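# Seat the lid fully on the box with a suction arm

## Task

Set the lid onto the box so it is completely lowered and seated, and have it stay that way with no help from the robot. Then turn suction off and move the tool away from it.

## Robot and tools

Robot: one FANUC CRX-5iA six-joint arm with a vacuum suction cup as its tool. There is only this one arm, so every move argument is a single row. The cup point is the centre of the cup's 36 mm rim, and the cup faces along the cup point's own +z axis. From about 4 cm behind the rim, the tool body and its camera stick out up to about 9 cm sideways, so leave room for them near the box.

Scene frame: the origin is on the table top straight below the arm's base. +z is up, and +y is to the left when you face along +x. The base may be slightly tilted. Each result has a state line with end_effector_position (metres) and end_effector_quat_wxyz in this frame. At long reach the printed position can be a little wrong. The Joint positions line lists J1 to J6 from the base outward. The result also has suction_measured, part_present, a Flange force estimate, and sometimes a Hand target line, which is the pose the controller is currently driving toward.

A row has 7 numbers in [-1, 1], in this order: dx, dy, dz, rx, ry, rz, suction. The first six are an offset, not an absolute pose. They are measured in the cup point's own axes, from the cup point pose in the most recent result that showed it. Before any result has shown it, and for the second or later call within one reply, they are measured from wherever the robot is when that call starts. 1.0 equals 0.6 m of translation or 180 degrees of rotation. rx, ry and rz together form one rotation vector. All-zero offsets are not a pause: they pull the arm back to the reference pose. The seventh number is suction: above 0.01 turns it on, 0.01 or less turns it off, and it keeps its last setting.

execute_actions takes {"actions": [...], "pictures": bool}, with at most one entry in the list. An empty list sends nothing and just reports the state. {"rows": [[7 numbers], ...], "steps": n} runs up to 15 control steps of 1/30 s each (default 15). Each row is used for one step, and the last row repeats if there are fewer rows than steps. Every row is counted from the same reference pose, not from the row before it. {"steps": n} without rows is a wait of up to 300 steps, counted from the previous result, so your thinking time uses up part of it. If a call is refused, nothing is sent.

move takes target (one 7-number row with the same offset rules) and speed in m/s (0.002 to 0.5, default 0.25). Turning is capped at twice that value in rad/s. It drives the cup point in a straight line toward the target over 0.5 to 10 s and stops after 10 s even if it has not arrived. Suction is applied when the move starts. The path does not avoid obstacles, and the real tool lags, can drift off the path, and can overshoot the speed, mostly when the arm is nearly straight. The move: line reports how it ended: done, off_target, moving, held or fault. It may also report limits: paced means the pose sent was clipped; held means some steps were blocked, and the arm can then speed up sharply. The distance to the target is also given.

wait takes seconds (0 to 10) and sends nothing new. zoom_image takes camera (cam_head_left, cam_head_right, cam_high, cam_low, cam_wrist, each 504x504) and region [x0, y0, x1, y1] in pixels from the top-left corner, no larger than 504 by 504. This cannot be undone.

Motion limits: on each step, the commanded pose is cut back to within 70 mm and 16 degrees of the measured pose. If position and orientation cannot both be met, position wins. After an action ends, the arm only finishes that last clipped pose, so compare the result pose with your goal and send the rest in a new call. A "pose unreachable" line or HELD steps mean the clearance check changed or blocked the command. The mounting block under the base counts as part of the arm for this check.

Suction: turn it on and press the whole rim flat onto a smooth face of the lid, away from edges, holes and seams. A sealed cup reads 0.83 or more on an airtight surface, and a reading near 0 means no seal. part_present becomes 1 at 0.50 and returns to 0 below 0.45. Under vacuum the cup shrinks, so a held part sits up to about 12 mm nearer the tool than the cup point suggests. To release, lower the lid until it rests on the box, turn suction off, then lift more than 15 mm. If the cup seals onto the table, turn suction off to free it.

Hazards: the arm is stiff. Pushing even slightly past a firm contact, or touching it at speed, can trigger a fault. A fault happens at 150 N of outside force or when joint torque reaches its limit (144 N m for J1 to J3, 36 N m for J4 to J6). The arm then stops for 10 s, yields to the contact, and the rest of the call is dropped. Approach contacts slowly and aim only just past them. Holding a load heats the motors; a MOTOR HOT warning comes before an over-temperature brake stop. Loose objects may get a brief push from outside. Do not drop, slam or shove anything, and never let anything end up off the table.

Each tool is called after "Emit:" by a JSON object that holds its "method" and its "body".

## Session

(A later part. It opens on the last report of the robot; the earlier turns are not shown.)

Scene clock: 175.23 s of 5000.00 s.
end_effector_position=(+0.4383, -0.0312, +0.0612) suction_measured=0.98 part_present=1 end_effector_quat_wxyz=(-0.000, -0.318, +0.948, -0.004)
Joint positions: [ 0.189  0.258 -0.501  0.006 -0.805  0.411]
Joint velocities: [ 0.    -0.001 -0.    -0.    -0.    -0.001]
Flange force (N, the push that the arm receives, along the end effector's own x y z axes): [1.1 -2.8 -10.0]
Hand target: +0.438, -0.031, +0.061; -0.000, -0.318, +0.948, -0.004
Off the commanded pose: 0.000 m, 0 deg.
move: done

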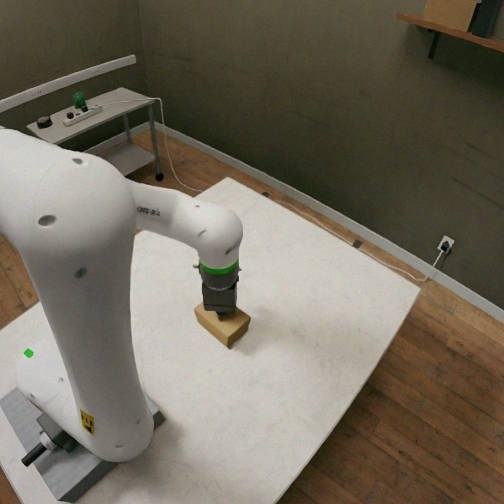

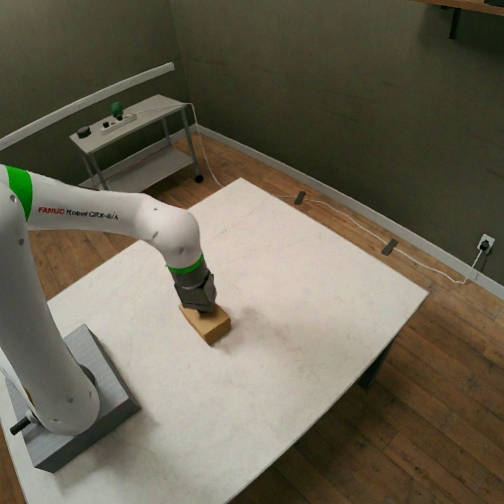

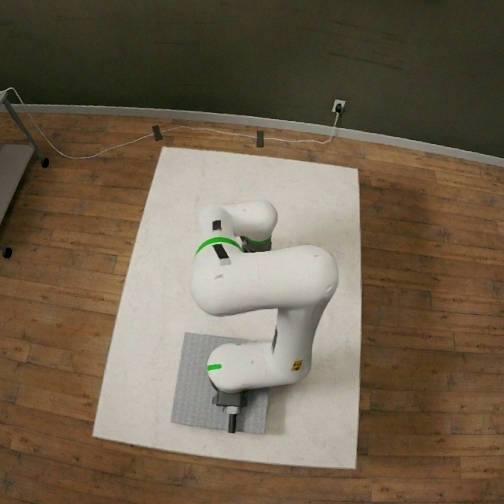

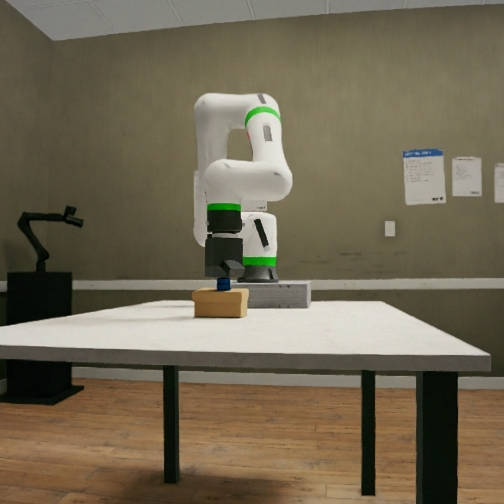

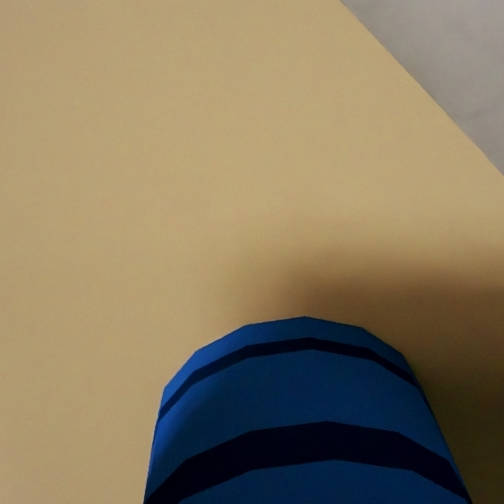

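Emit:
{"method": "move", "body": {"target": [0,0,-0.012,0,0,0,1], "speed": 0.03}}

Emit:
{"method": "move", "body": {"target": [0.0045,0.0026,0,0,0,0,1], "speed": 0.02}}

Emit:
{"method": "move", "body": {"target": [0,0,0.013,0,0,0,1], "speed": 0.01}}

Emit:
{"method": "zoom_image", "body": {"camera": "cam_low", "region": [180,260,260,325]}}

Scene clock: 188.63 s of 5000.00 s.
end_effector_position=(+0.4383, -0.0311, +0.0685) suction_measured=0.98 part_present=1 end_effector_quat_wxyz=(-0.000, -0.318, +0.948, -0.004)
Joint positions: [ 0.189  0.244 -0.496  0.006 -0.824  0.411]
Joint velocities: [-0.001  0.     0.     0.    -0.     0.   ]
Flange force (N, the push that the arm receives, along the end effector's own x y z axes): [3.3 0.3 -1.9]
Hand target: +0.438, -0.031, +0.068; -0.000, -0.318, +0.948, -0.004
Off the commanded pose: 0.000 m, 0 deg.
After step 90, 9.70 s passed at rest.
move: done

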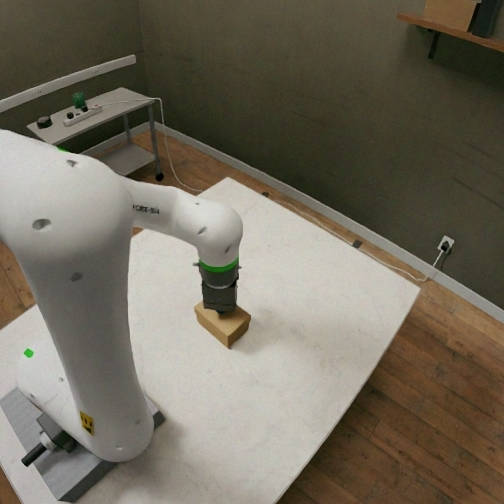

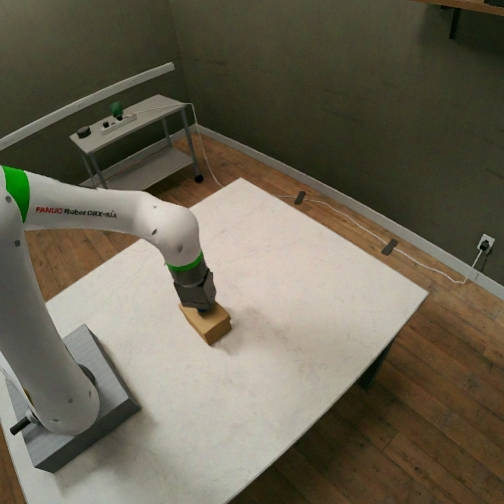

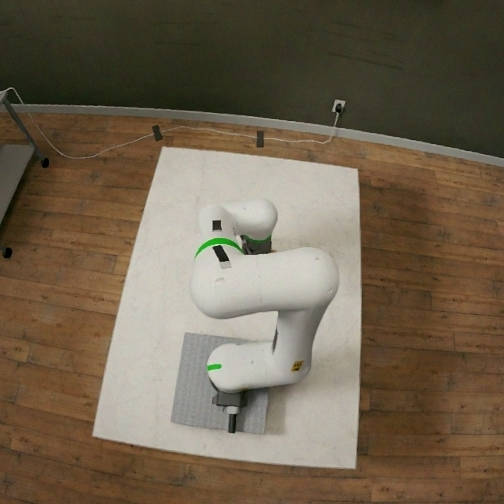

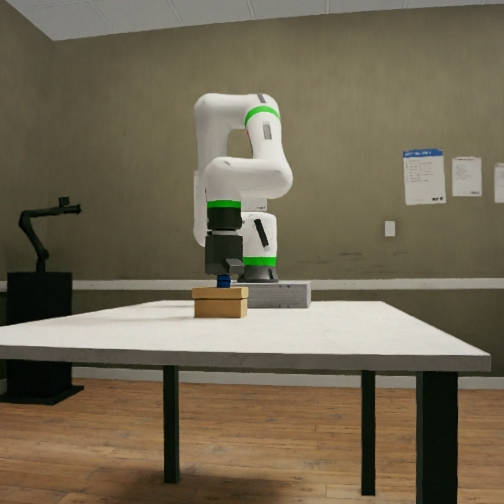

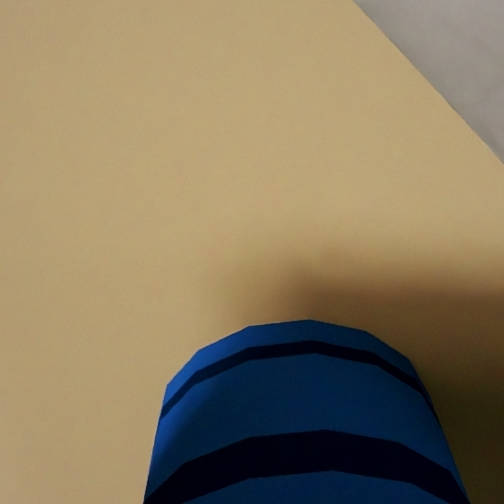

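Scene clock: 189.33 s of 5000.00 s.
end_effector_position=(+0.4352, -0.0315, +0.0685) suction_measured=0.98 part_present=1 end_effector_quat_wxyz=(-0.000, -0.318, +0.948, -0.004)
Joint positions: [ 0.19   0.238 -0.504  0.006 -0.822  0.41 ]
Joint velocities: [ 0.     0.    -0.001  0.    -0.    -0.001]
Flange force (N, the push that the arm receives, along the end effector's own x y z axes): [0.9 -1.4 -1.2]
Hand target: +0.435, -0.032, +0.068; -0.000, -0.318, +0.948, -0.004
Off the commanded pose: 0.000 m, 0 deg.
move: done

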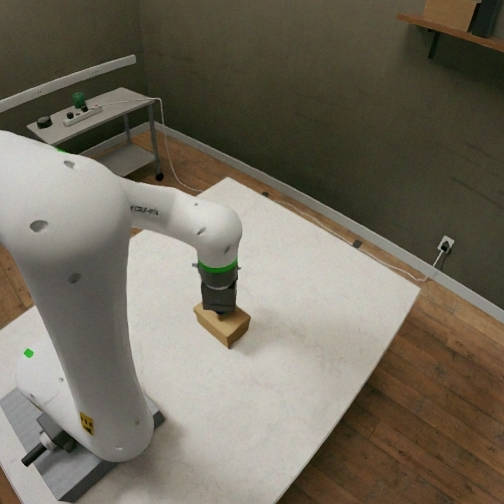

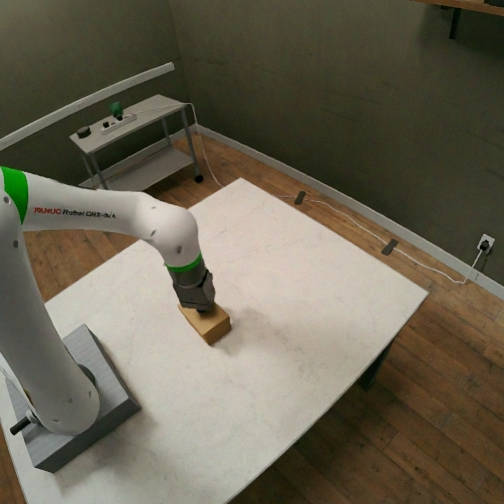

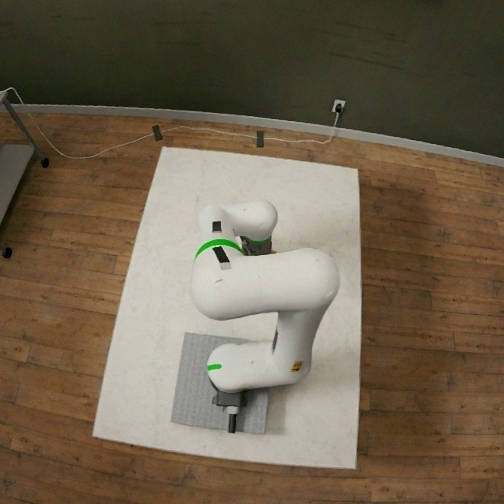

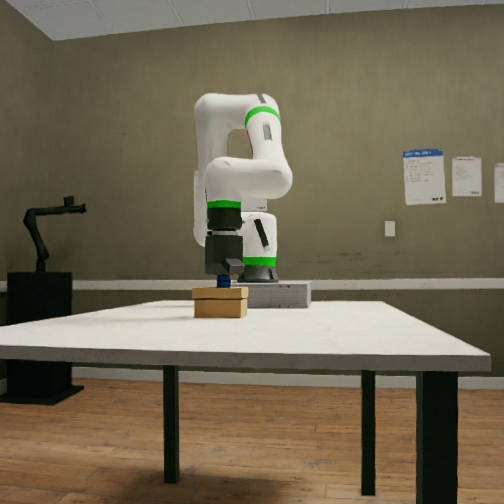

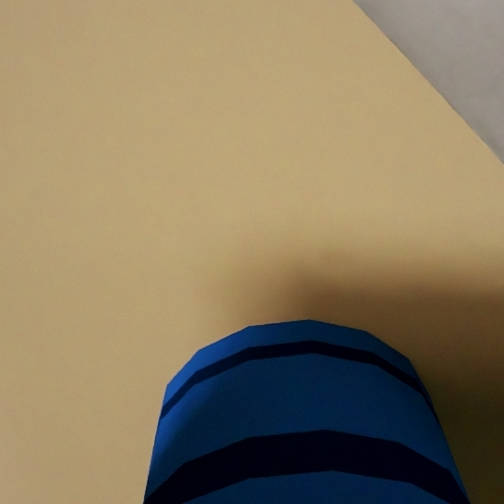

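Scene clock: 190.33 s of 5000.00 s.
end_effector_position=(+0.4353, -0.0316, +0.0606) suction_measured=0.98 part_present=1 end_effector_quat_wxyz=(-0.000, -0.318, +0.948, -0.004)
Joint positions: [ 0.19   0.253 -0.51   0.006 -0.801  0.41 ]
Joint velocities: [-0.     0.    -0.001  0.     0.    -0.   ]
Flange force (N, the push that the arm receives, along the end effector's own x y z axes): [5.0 -0.4 -18.2]
Hand target: +0.435, -0.032, +0.061; -0.000, -0.318, +0.948, -0.004
Off the commanded pose: 0.000 m, 0 deg.
move: done

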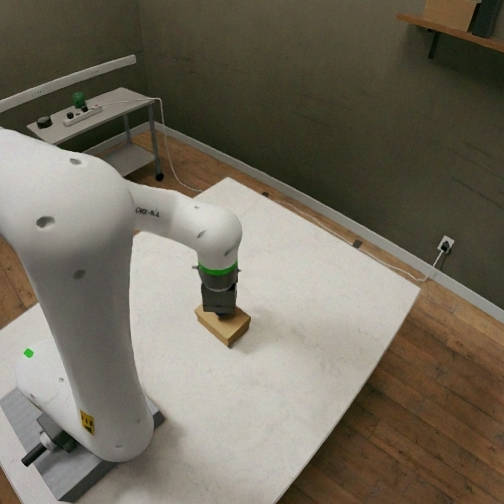

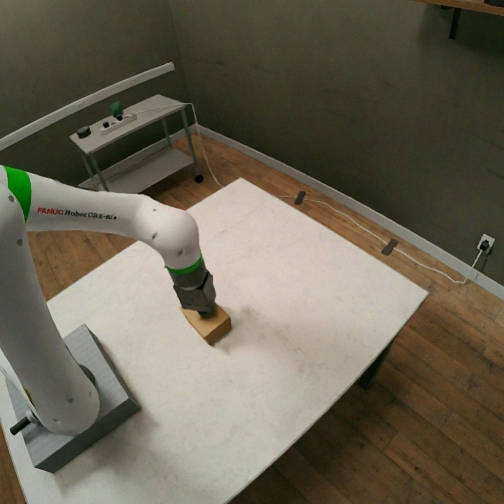

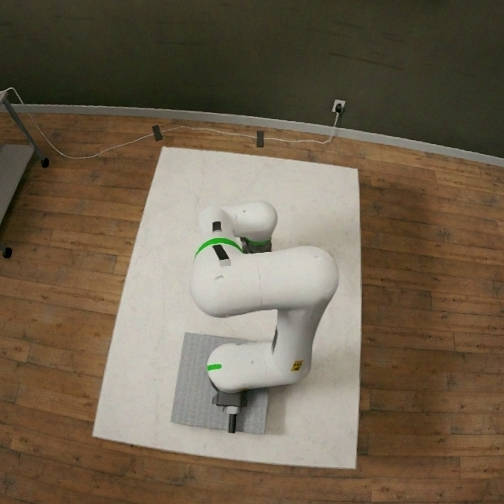

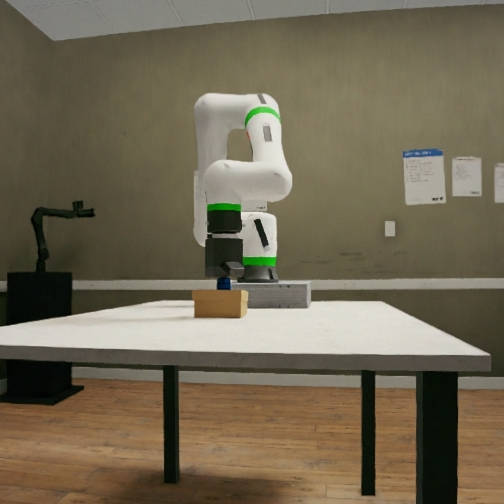

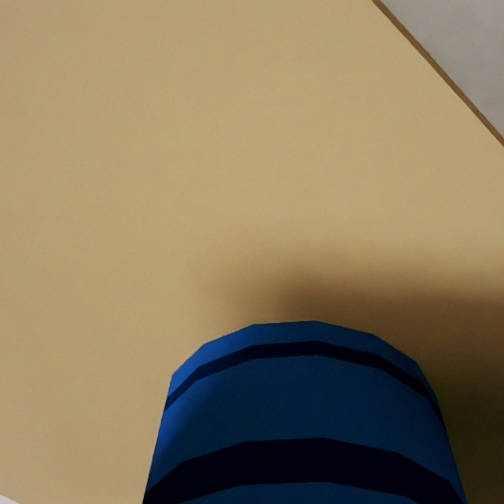

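Region (180, 260, 260, 325) of cam_low's 504x504 image, scaled by 6.300, with more detail than that image has; it fills the top 410 rows of this view, and the rest is white.

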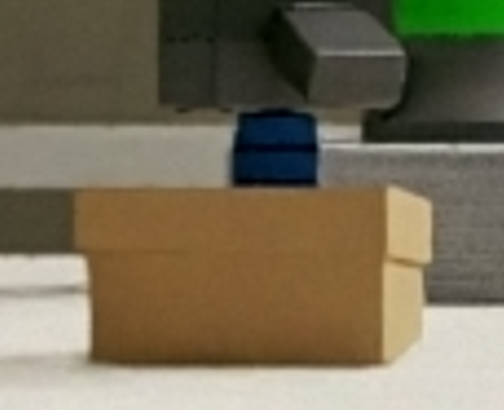

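Emit:
{"method": "move", "body": {"target": [0,0,-0.012,0,0,0,1], "speed": 0.03}}

Emit:
{"method": "move", "body": {"target": [-0.003,-0.0003,0,0,0,0,1], "speed": 0.02}}

Emit:
{"method": "move", "body": {"target": [0,0,0.0135,0,0,0,1], "speed": 0.01}}

Emit:
{"method": "zoom_image", "body": {"camera": "cam_low", "region": [180,260,260,325]}}

Scene clock: 200.90 s of 5000.00 s.
end_effector_position=(+0.4353, -0.0316, +0.0679) suction_measured=0.98 part_present=1 end_effector_quat_wxyz=(-0.000, -0.318, +0.948, -0.004)
Joint positions: [ 0.19   0.239 -0.505  0.006 -0.82   0.41 ]
Joint velocities: [-0.     0.    -0.001 -0.    -0.001 -0.   ]
Flange force (N, the push that the arm receives, along the end effector's own x y z axes): [-0.7 -1.8 -1.9]
Hand target: +0.435, -0.032, +0.068; -0.000, -0.318, +0.948, -0.004
Off the commanded pose: 0.000 m, 0 deg.
After step 90, 6.87 s passed at rest.
move: done

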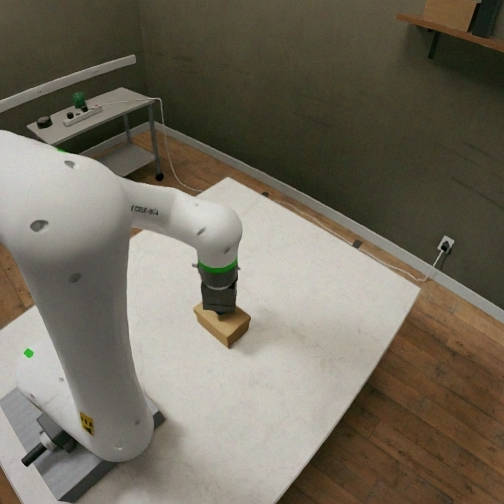

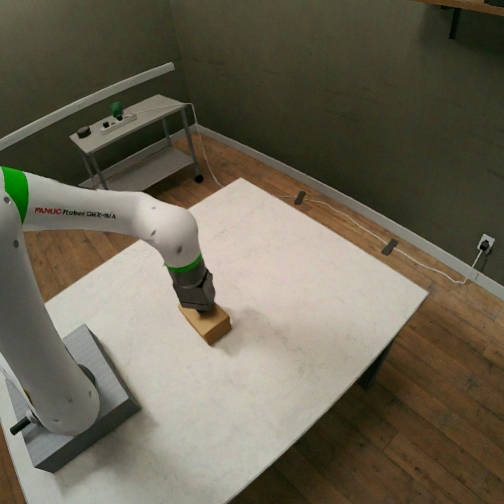

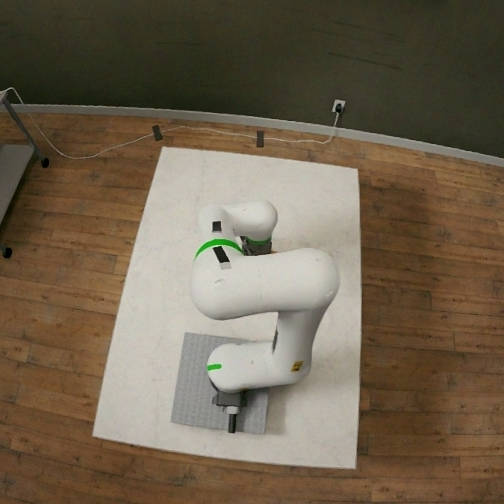

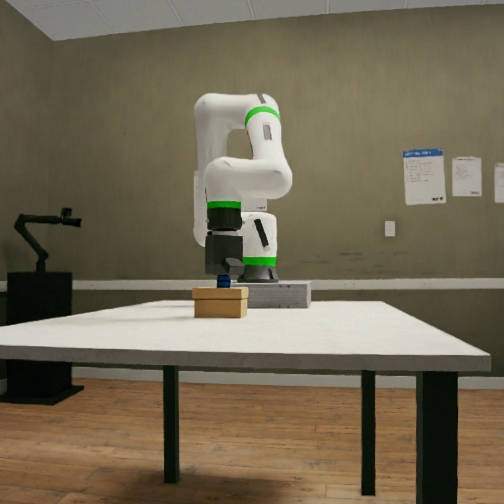

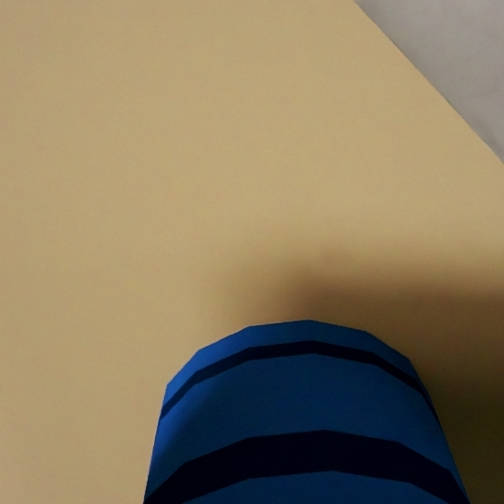

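Scene clock: 201.60 s of 5000.00 s.
end_effector_position=(+0.4368, -0.0306, +0.0678) suction_measured=0.98 part_present=1 end_effector_quat_wxyz=(-0.000, -0.318, +0.948, -0.004)
Joint positions: [ 0.191  0.242 -0.501  0.006 -0.821  0.409]
Joint velocities: [ 0.    -0.001  0.     0.     0.     0.001]
Flange force (N, the push that the arm receives, along the end effector's own x y z axes): [0.2 -0.9 0.8]
Hand target: +0.437, -0.031, +0.068; -0.000, -0.318, +0.948, -0.004
Off the commanded pose: 0.000 m, 0 deg.
move: done

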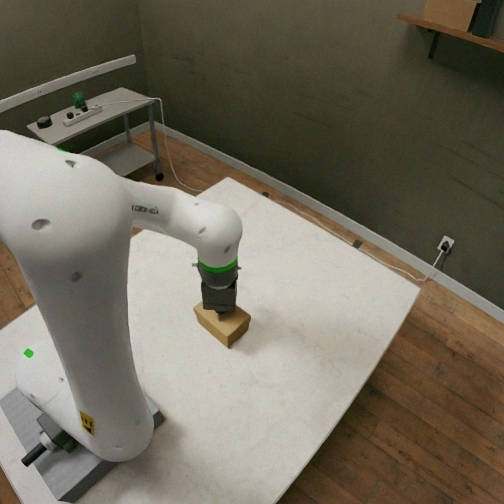

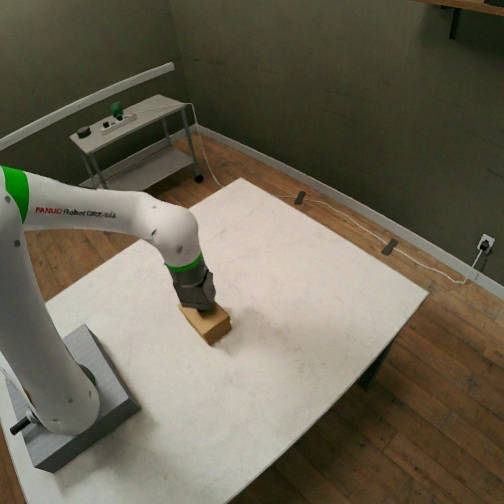

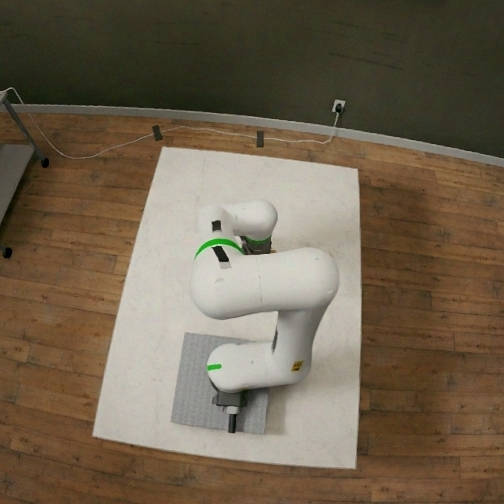

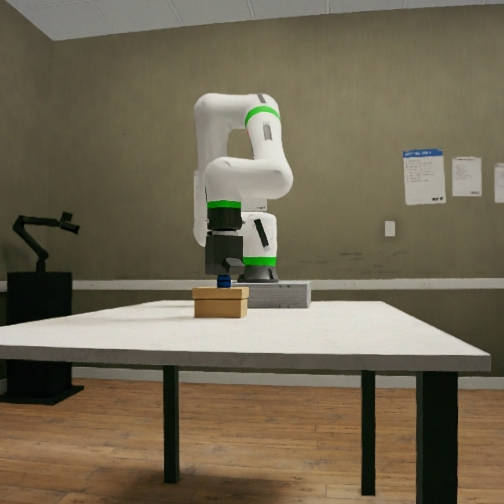

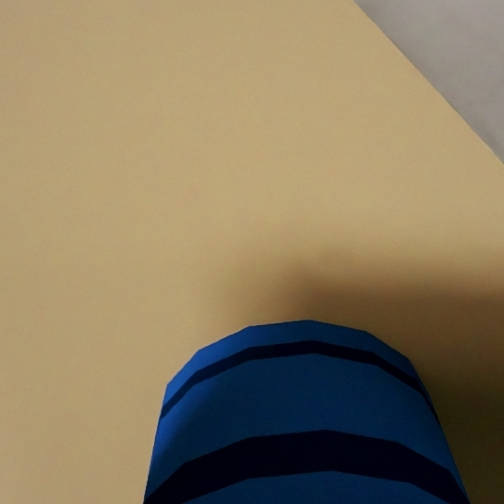

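Scene clock: 202.63 s of 5000.00 s.
end_effector_position=(+0.4368, -0.0306, +0.0597) suction_measured=0.98 part_present=1 end_effector_quat_wxyz=(-0.000, -0.318, +0.948, -0.004)
Joint positions: [ 0.191  0.257 -0.506  0.006 -0.8    0.409]
Joint velocities: [ 0.    -0.    -0.001  0.     0.    -0.   ]
Flange force (N, the push that the arm receives, along the end effector's own x y z axes): [1.7 1.4 -4.2]
Hand target: +0.437, -0.031, +0.060; -0.000, -0.318, +0.948, -0.004
Off the commanded pose: 0.000 m, 0 deg.
move: done

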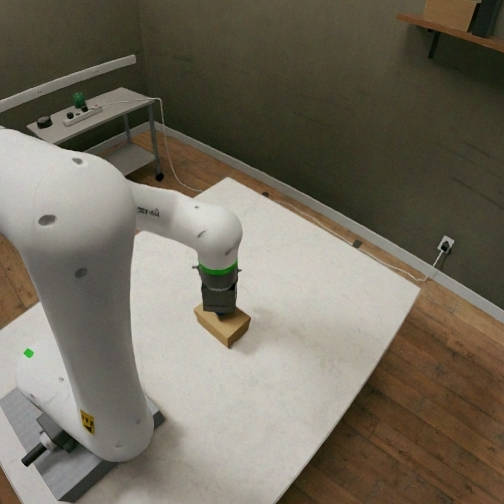

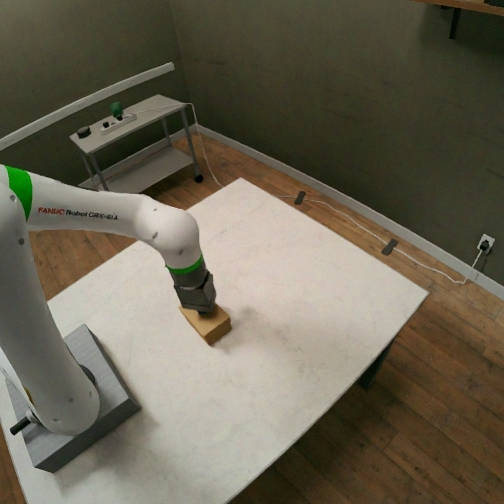

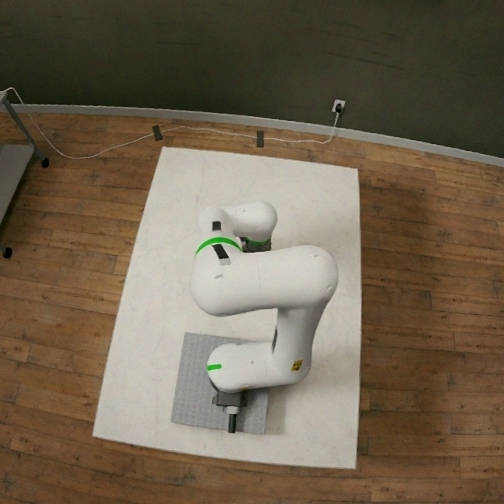

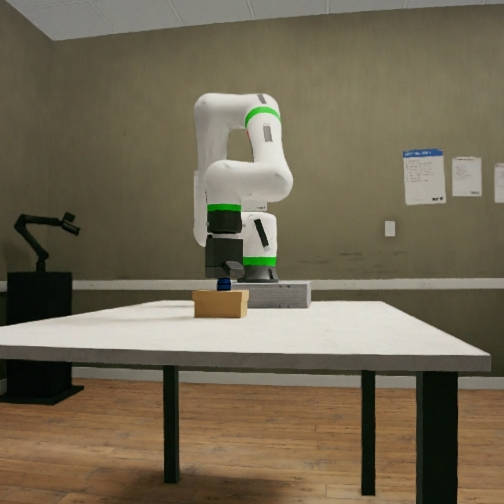

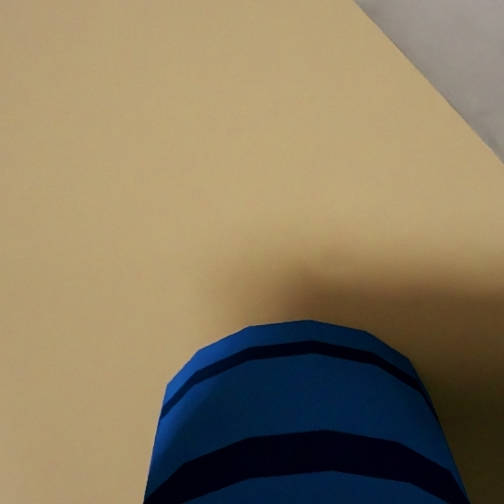

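Region (180, 260, 260, 325) of cam_low's 504x504 image, scaled by 6.300, with more detail than that image has; it fills the top 410 rows of this view, and the rest is white.

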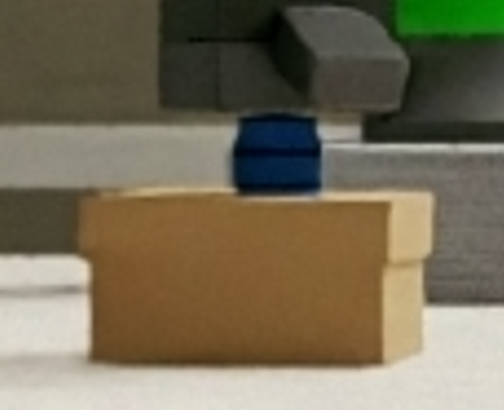

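Emit:
{"method": "move", "body": {"target": [0,0,0.009,0,0,0,1], "speed": 0.01}}

Emit:
{"method": "zoom_image", "body": {"camera": "cam_low", "region": [180,260,260,325]}}

Scene clock: 217.67 s of 5000.00 s.
end_effector_position=(+0.4368, -0.0307, +0.0543) suction_measured=0.98 part_present=1 end_effector_quat_wxyz=(-0.000, -0.318, +0.948, -0.004)
Joint positions: [ 0.191  0.268 -0.509  0.006 -0.786  0.409]
Joint velocities: [ 0. -0.  0. -0.  0. -0.]
Flange force (N, the push that the arm receives, along the end effector's own x y z axes): [2.7 -0.1 -5.3]
Hand target: +0.437, -0.031, +0.054; -0.000, -0.318, +0.948, -0.004
Off the commanded pose: 0.000 m, 0 deg.
After step 90, 11.27 s passed at rest.
move: done

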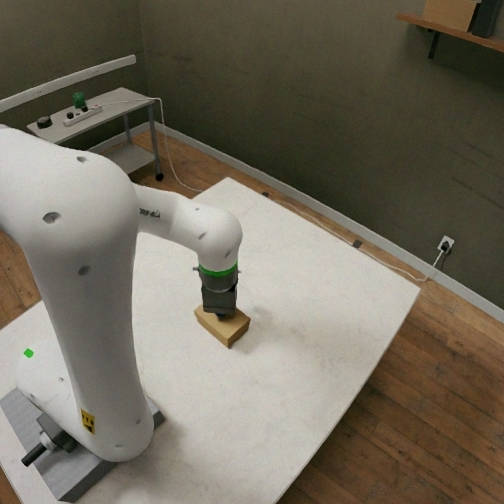

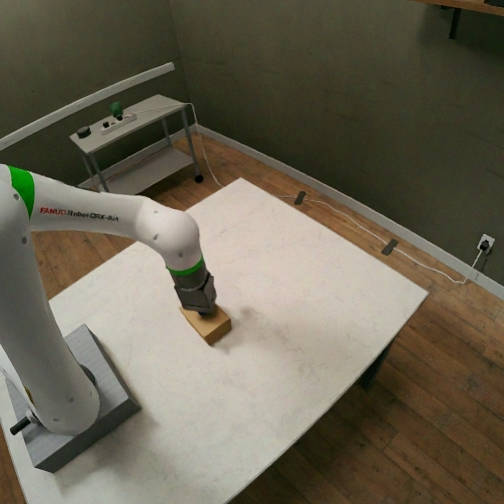

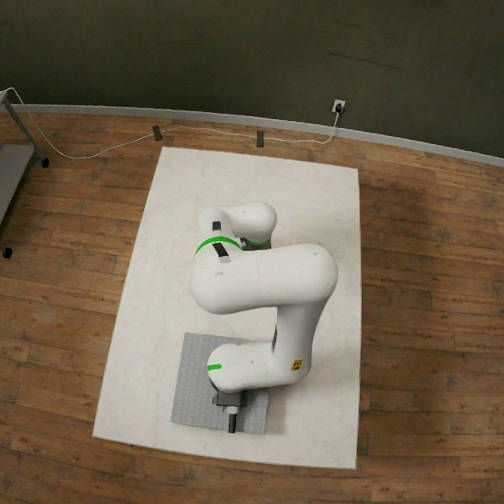

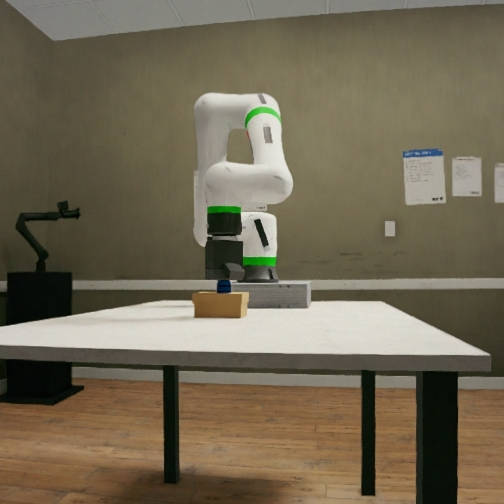

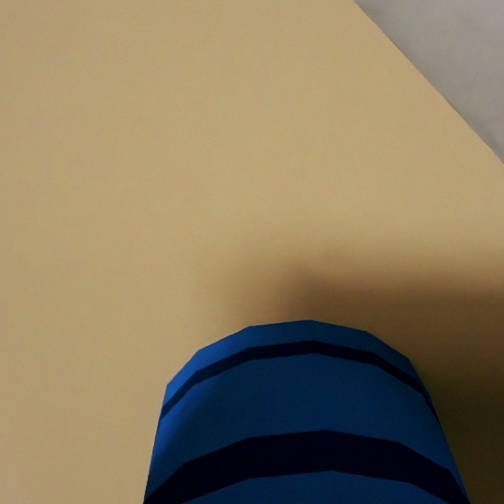

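Region (180, 260, 260, 325) of cam_low's 504x504 image, scaled by 6.300, with more detail than that image has; it fills the top 410 rows of this view, and the rest is white.

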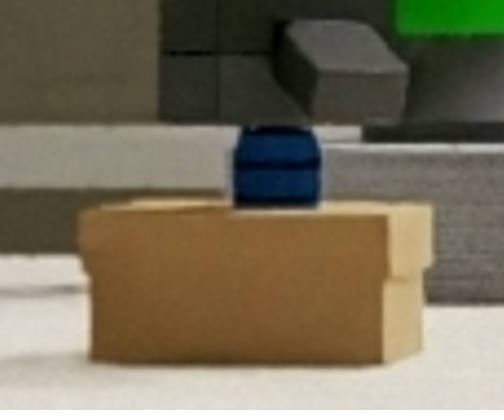

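Emit:
{"method": "move", "body": {"target": [0,0,0.014,0,0,0,1], "speed": 0.01}}

Emit:
{"method": "execute_actions", "body": {"actions": [{"rows":[[0,0,0,0,0,0,0]],"steps":15}]}}

Emit:
{"method": "zoom_image", "body": {"camera": "cam_low", "region": [180,260,260,325]}}

Scene clock: 228.27 s of 5000.00 s.
end_effector_position=(+0.4368, -0.0307, +0.0459) suction_measured=0.98 part_present=1 end_effector_quat_wxyz=(-0.000, -0.318, +0.948, -0.004)
Joint positions: [ 0.191  0.285 -0.514  0.006 -0.765  0.409]
Joint velocities: [ 0.    -0.001  0.001  0.001  0.001 -0.001]
Flange force (N, the push that the arm receives, along the end effector's own x y z axes): [4.2 3.6 -3.6]
Hand target: +0.437, -0.031, +0.046; -0.000, -0.318, +0.948, -0.004
Off the commanded pose: 0.000 m, 0 deg.
After step 90, 6.53 s passed at rest.
move: done

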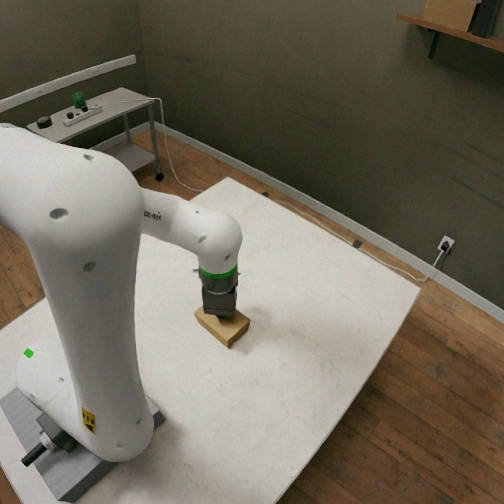

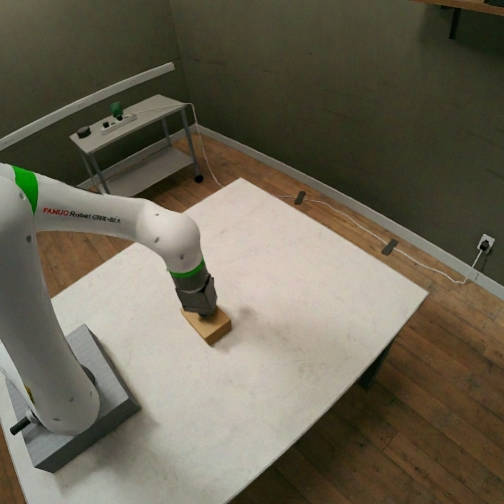

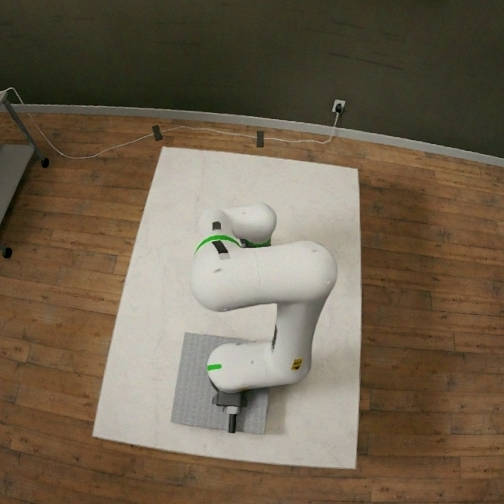

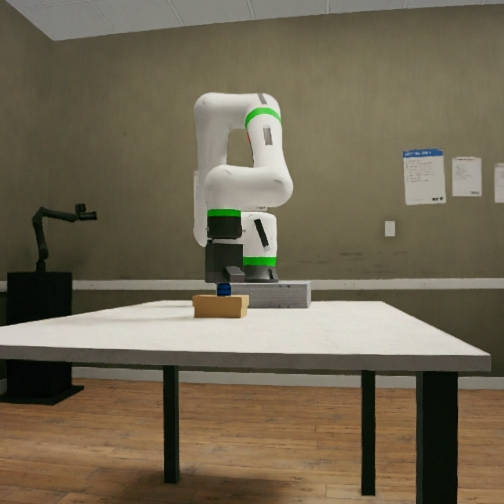

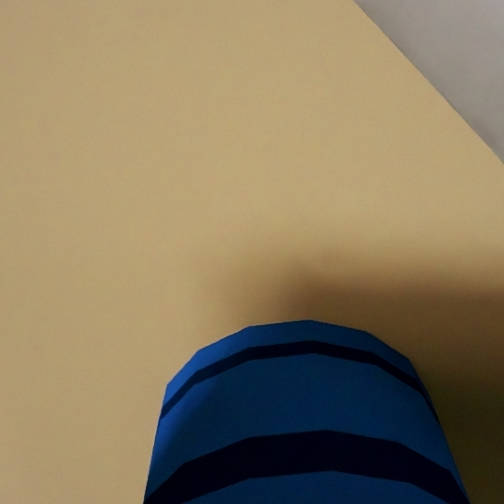

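Scene clock: 228.77 s of 5000.00 s.
end_effector_position=(+0.4368, -0.0307, +0.0459) suction_measured=0.01 part_present=0 end_effector_quat_wxyz=(-0.000, -0.318, +0.948, -0.004)
Joint positions: [ 0.191  0.285 -0.514  0.006 -0.765  0.409]
Joint velocities: [-0.     0.     0.    -0.     0.     0.001]
Flange force (N, the push that the arm receives, along the end effector's own x y z axes): [2.6 1.8 -9.9]
Hand target: +0.437, -0.031, +0.046; -0.000, -0.318, +0.948, -0.004
Off the commanded pose: 0.000 m, 0 deg.
Steps of this call (steps 1 to 15: all 15 steps of this action). Readings (end_effector_position | what the end effector reports):
1: (+0.4368, -0.0307, +0.0459) | suction_measured=0.76 part_present=1
2: (+0.4368, -0.0307, +0.0459) | suction_measured=0.14 part_present=0
4: (+0.4368, -0.0307, +0.0459) | suction_measured=0.01 part_present=0
8: (+0.4368, -0.0307, +0.0459) | suction_measured=0.01 part_present=0
15: the state above

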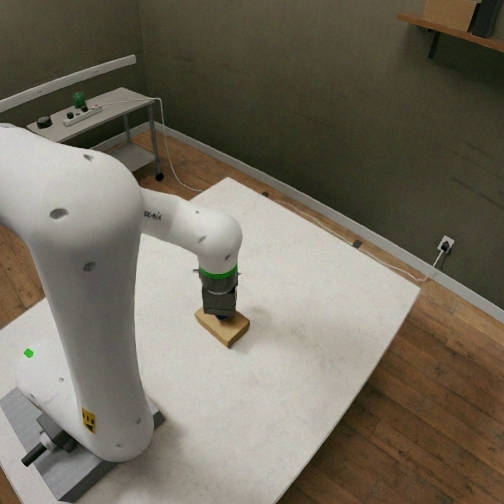

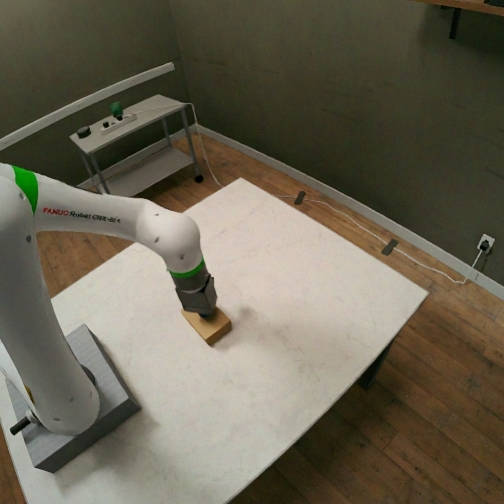

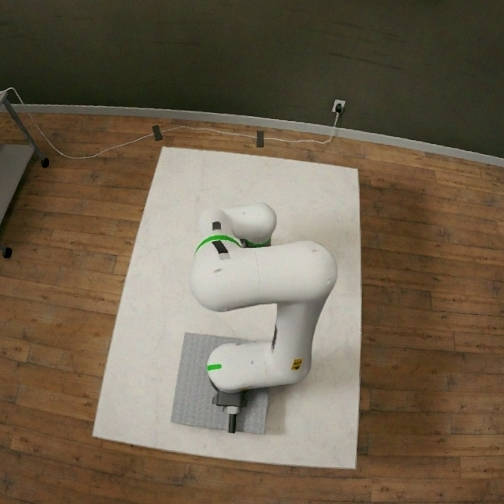

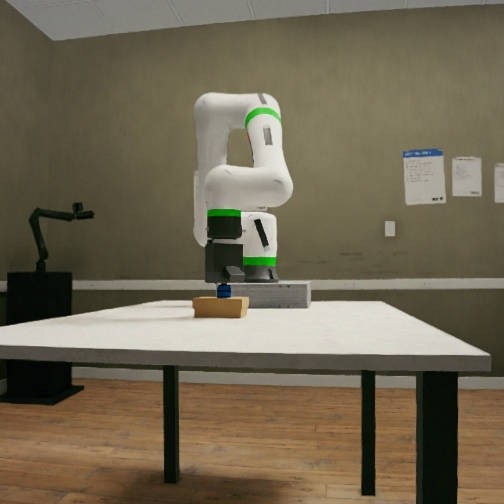

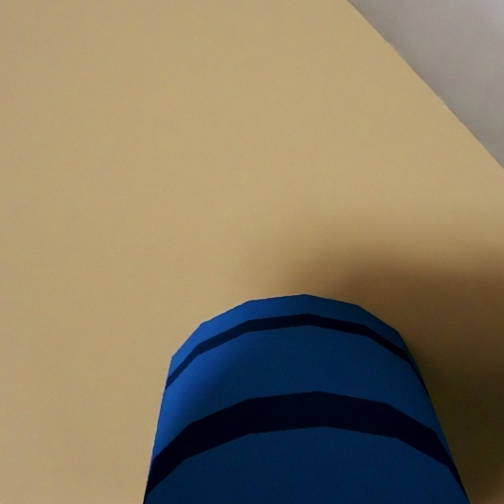

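Region (180, 260, 260, 325) of cam_low's 504x504 image, scaled by 6.300, with more detail than that image has; it fills the top 410 rows of this view, and the rest is white.

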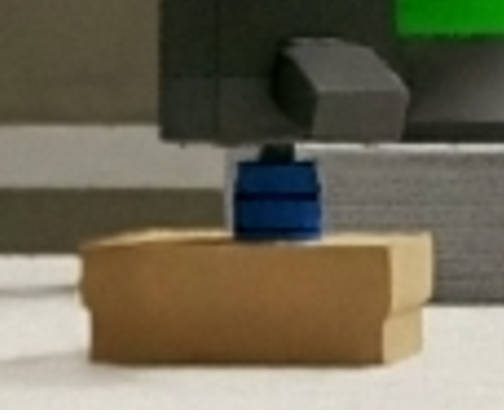

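Lid top is at the box's rim level, so it is seated.

Emit:
{"method": "move", "body": {"target": [0,0,-0.25,0,0,0,0]}}

Emit:
{"method": "zoom_image", "body": {"camera": "cam_low", "region": [180,260,260,325]}}

Scene clock: 235.33 s of 5000.00 s.
end_effector_position=(+0.4366, -0.0299, +0.1962) suction_measured=0.01 part_present=0 end_effector_quat_wxyz=(-0.000, -0.318, +0.948, -0.005)
Joint positions: [ 0.192  0.051 -0.365  0.006 -1.147  0.409]
Joint velocities: [ 0.001 -0.     0.002 -0.    -0.     0.001]
Flange force (N, the push that the arm receives, along the end effector's own x y z axes): [3.7 4.0 0.0]
Hand target: +0.437, -0.030, +0.196; -0.000, -0.318, +0.948, -0.005
Off the commanded pose: 0.001 m, 0 deg.
After step 90, 2.53 s passed at rest.
move: done

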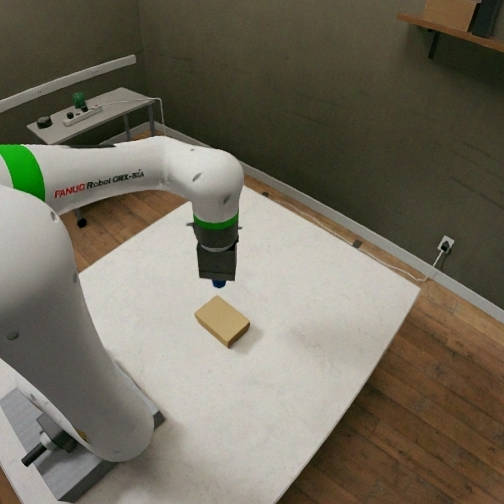

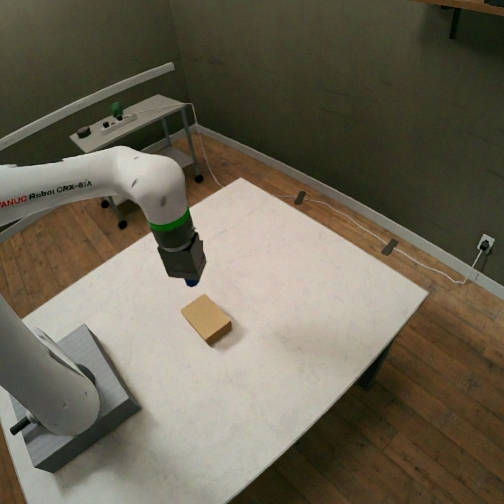

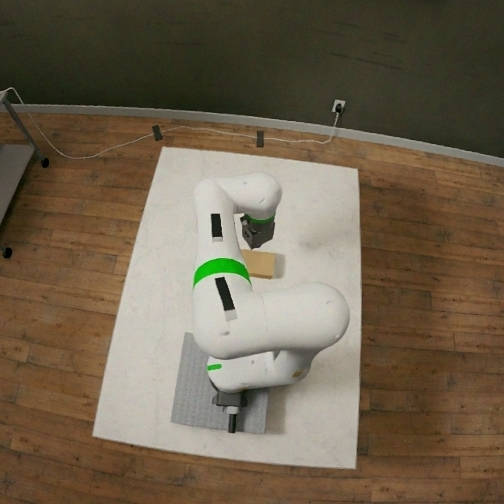

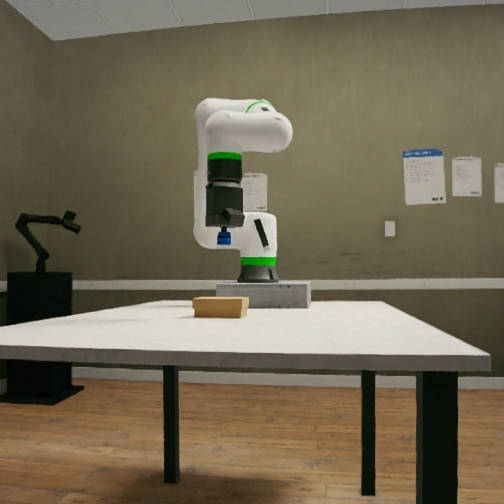

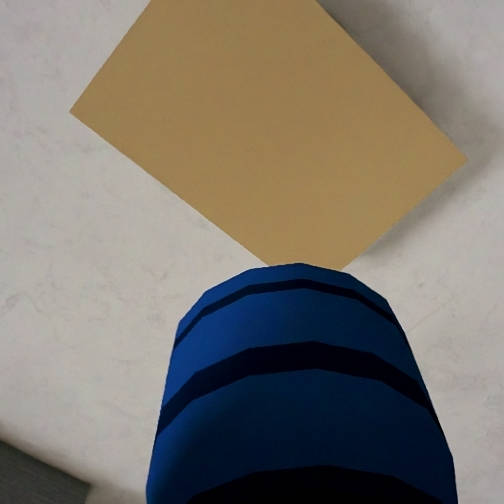

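Region (180, 260, 260, 325) of cam_low's 504x504 image, scaled by 6.300, with more detail than that image has; it fills the top 410 rows of this view, and the rest is white.

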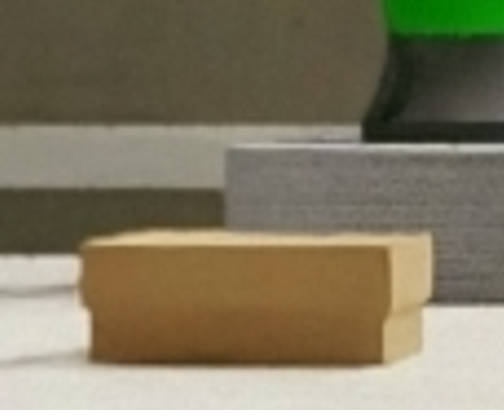

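Emit:
{"method": "finished_scene", "body": {"scene": 2}}

The scene is finished: the task was done.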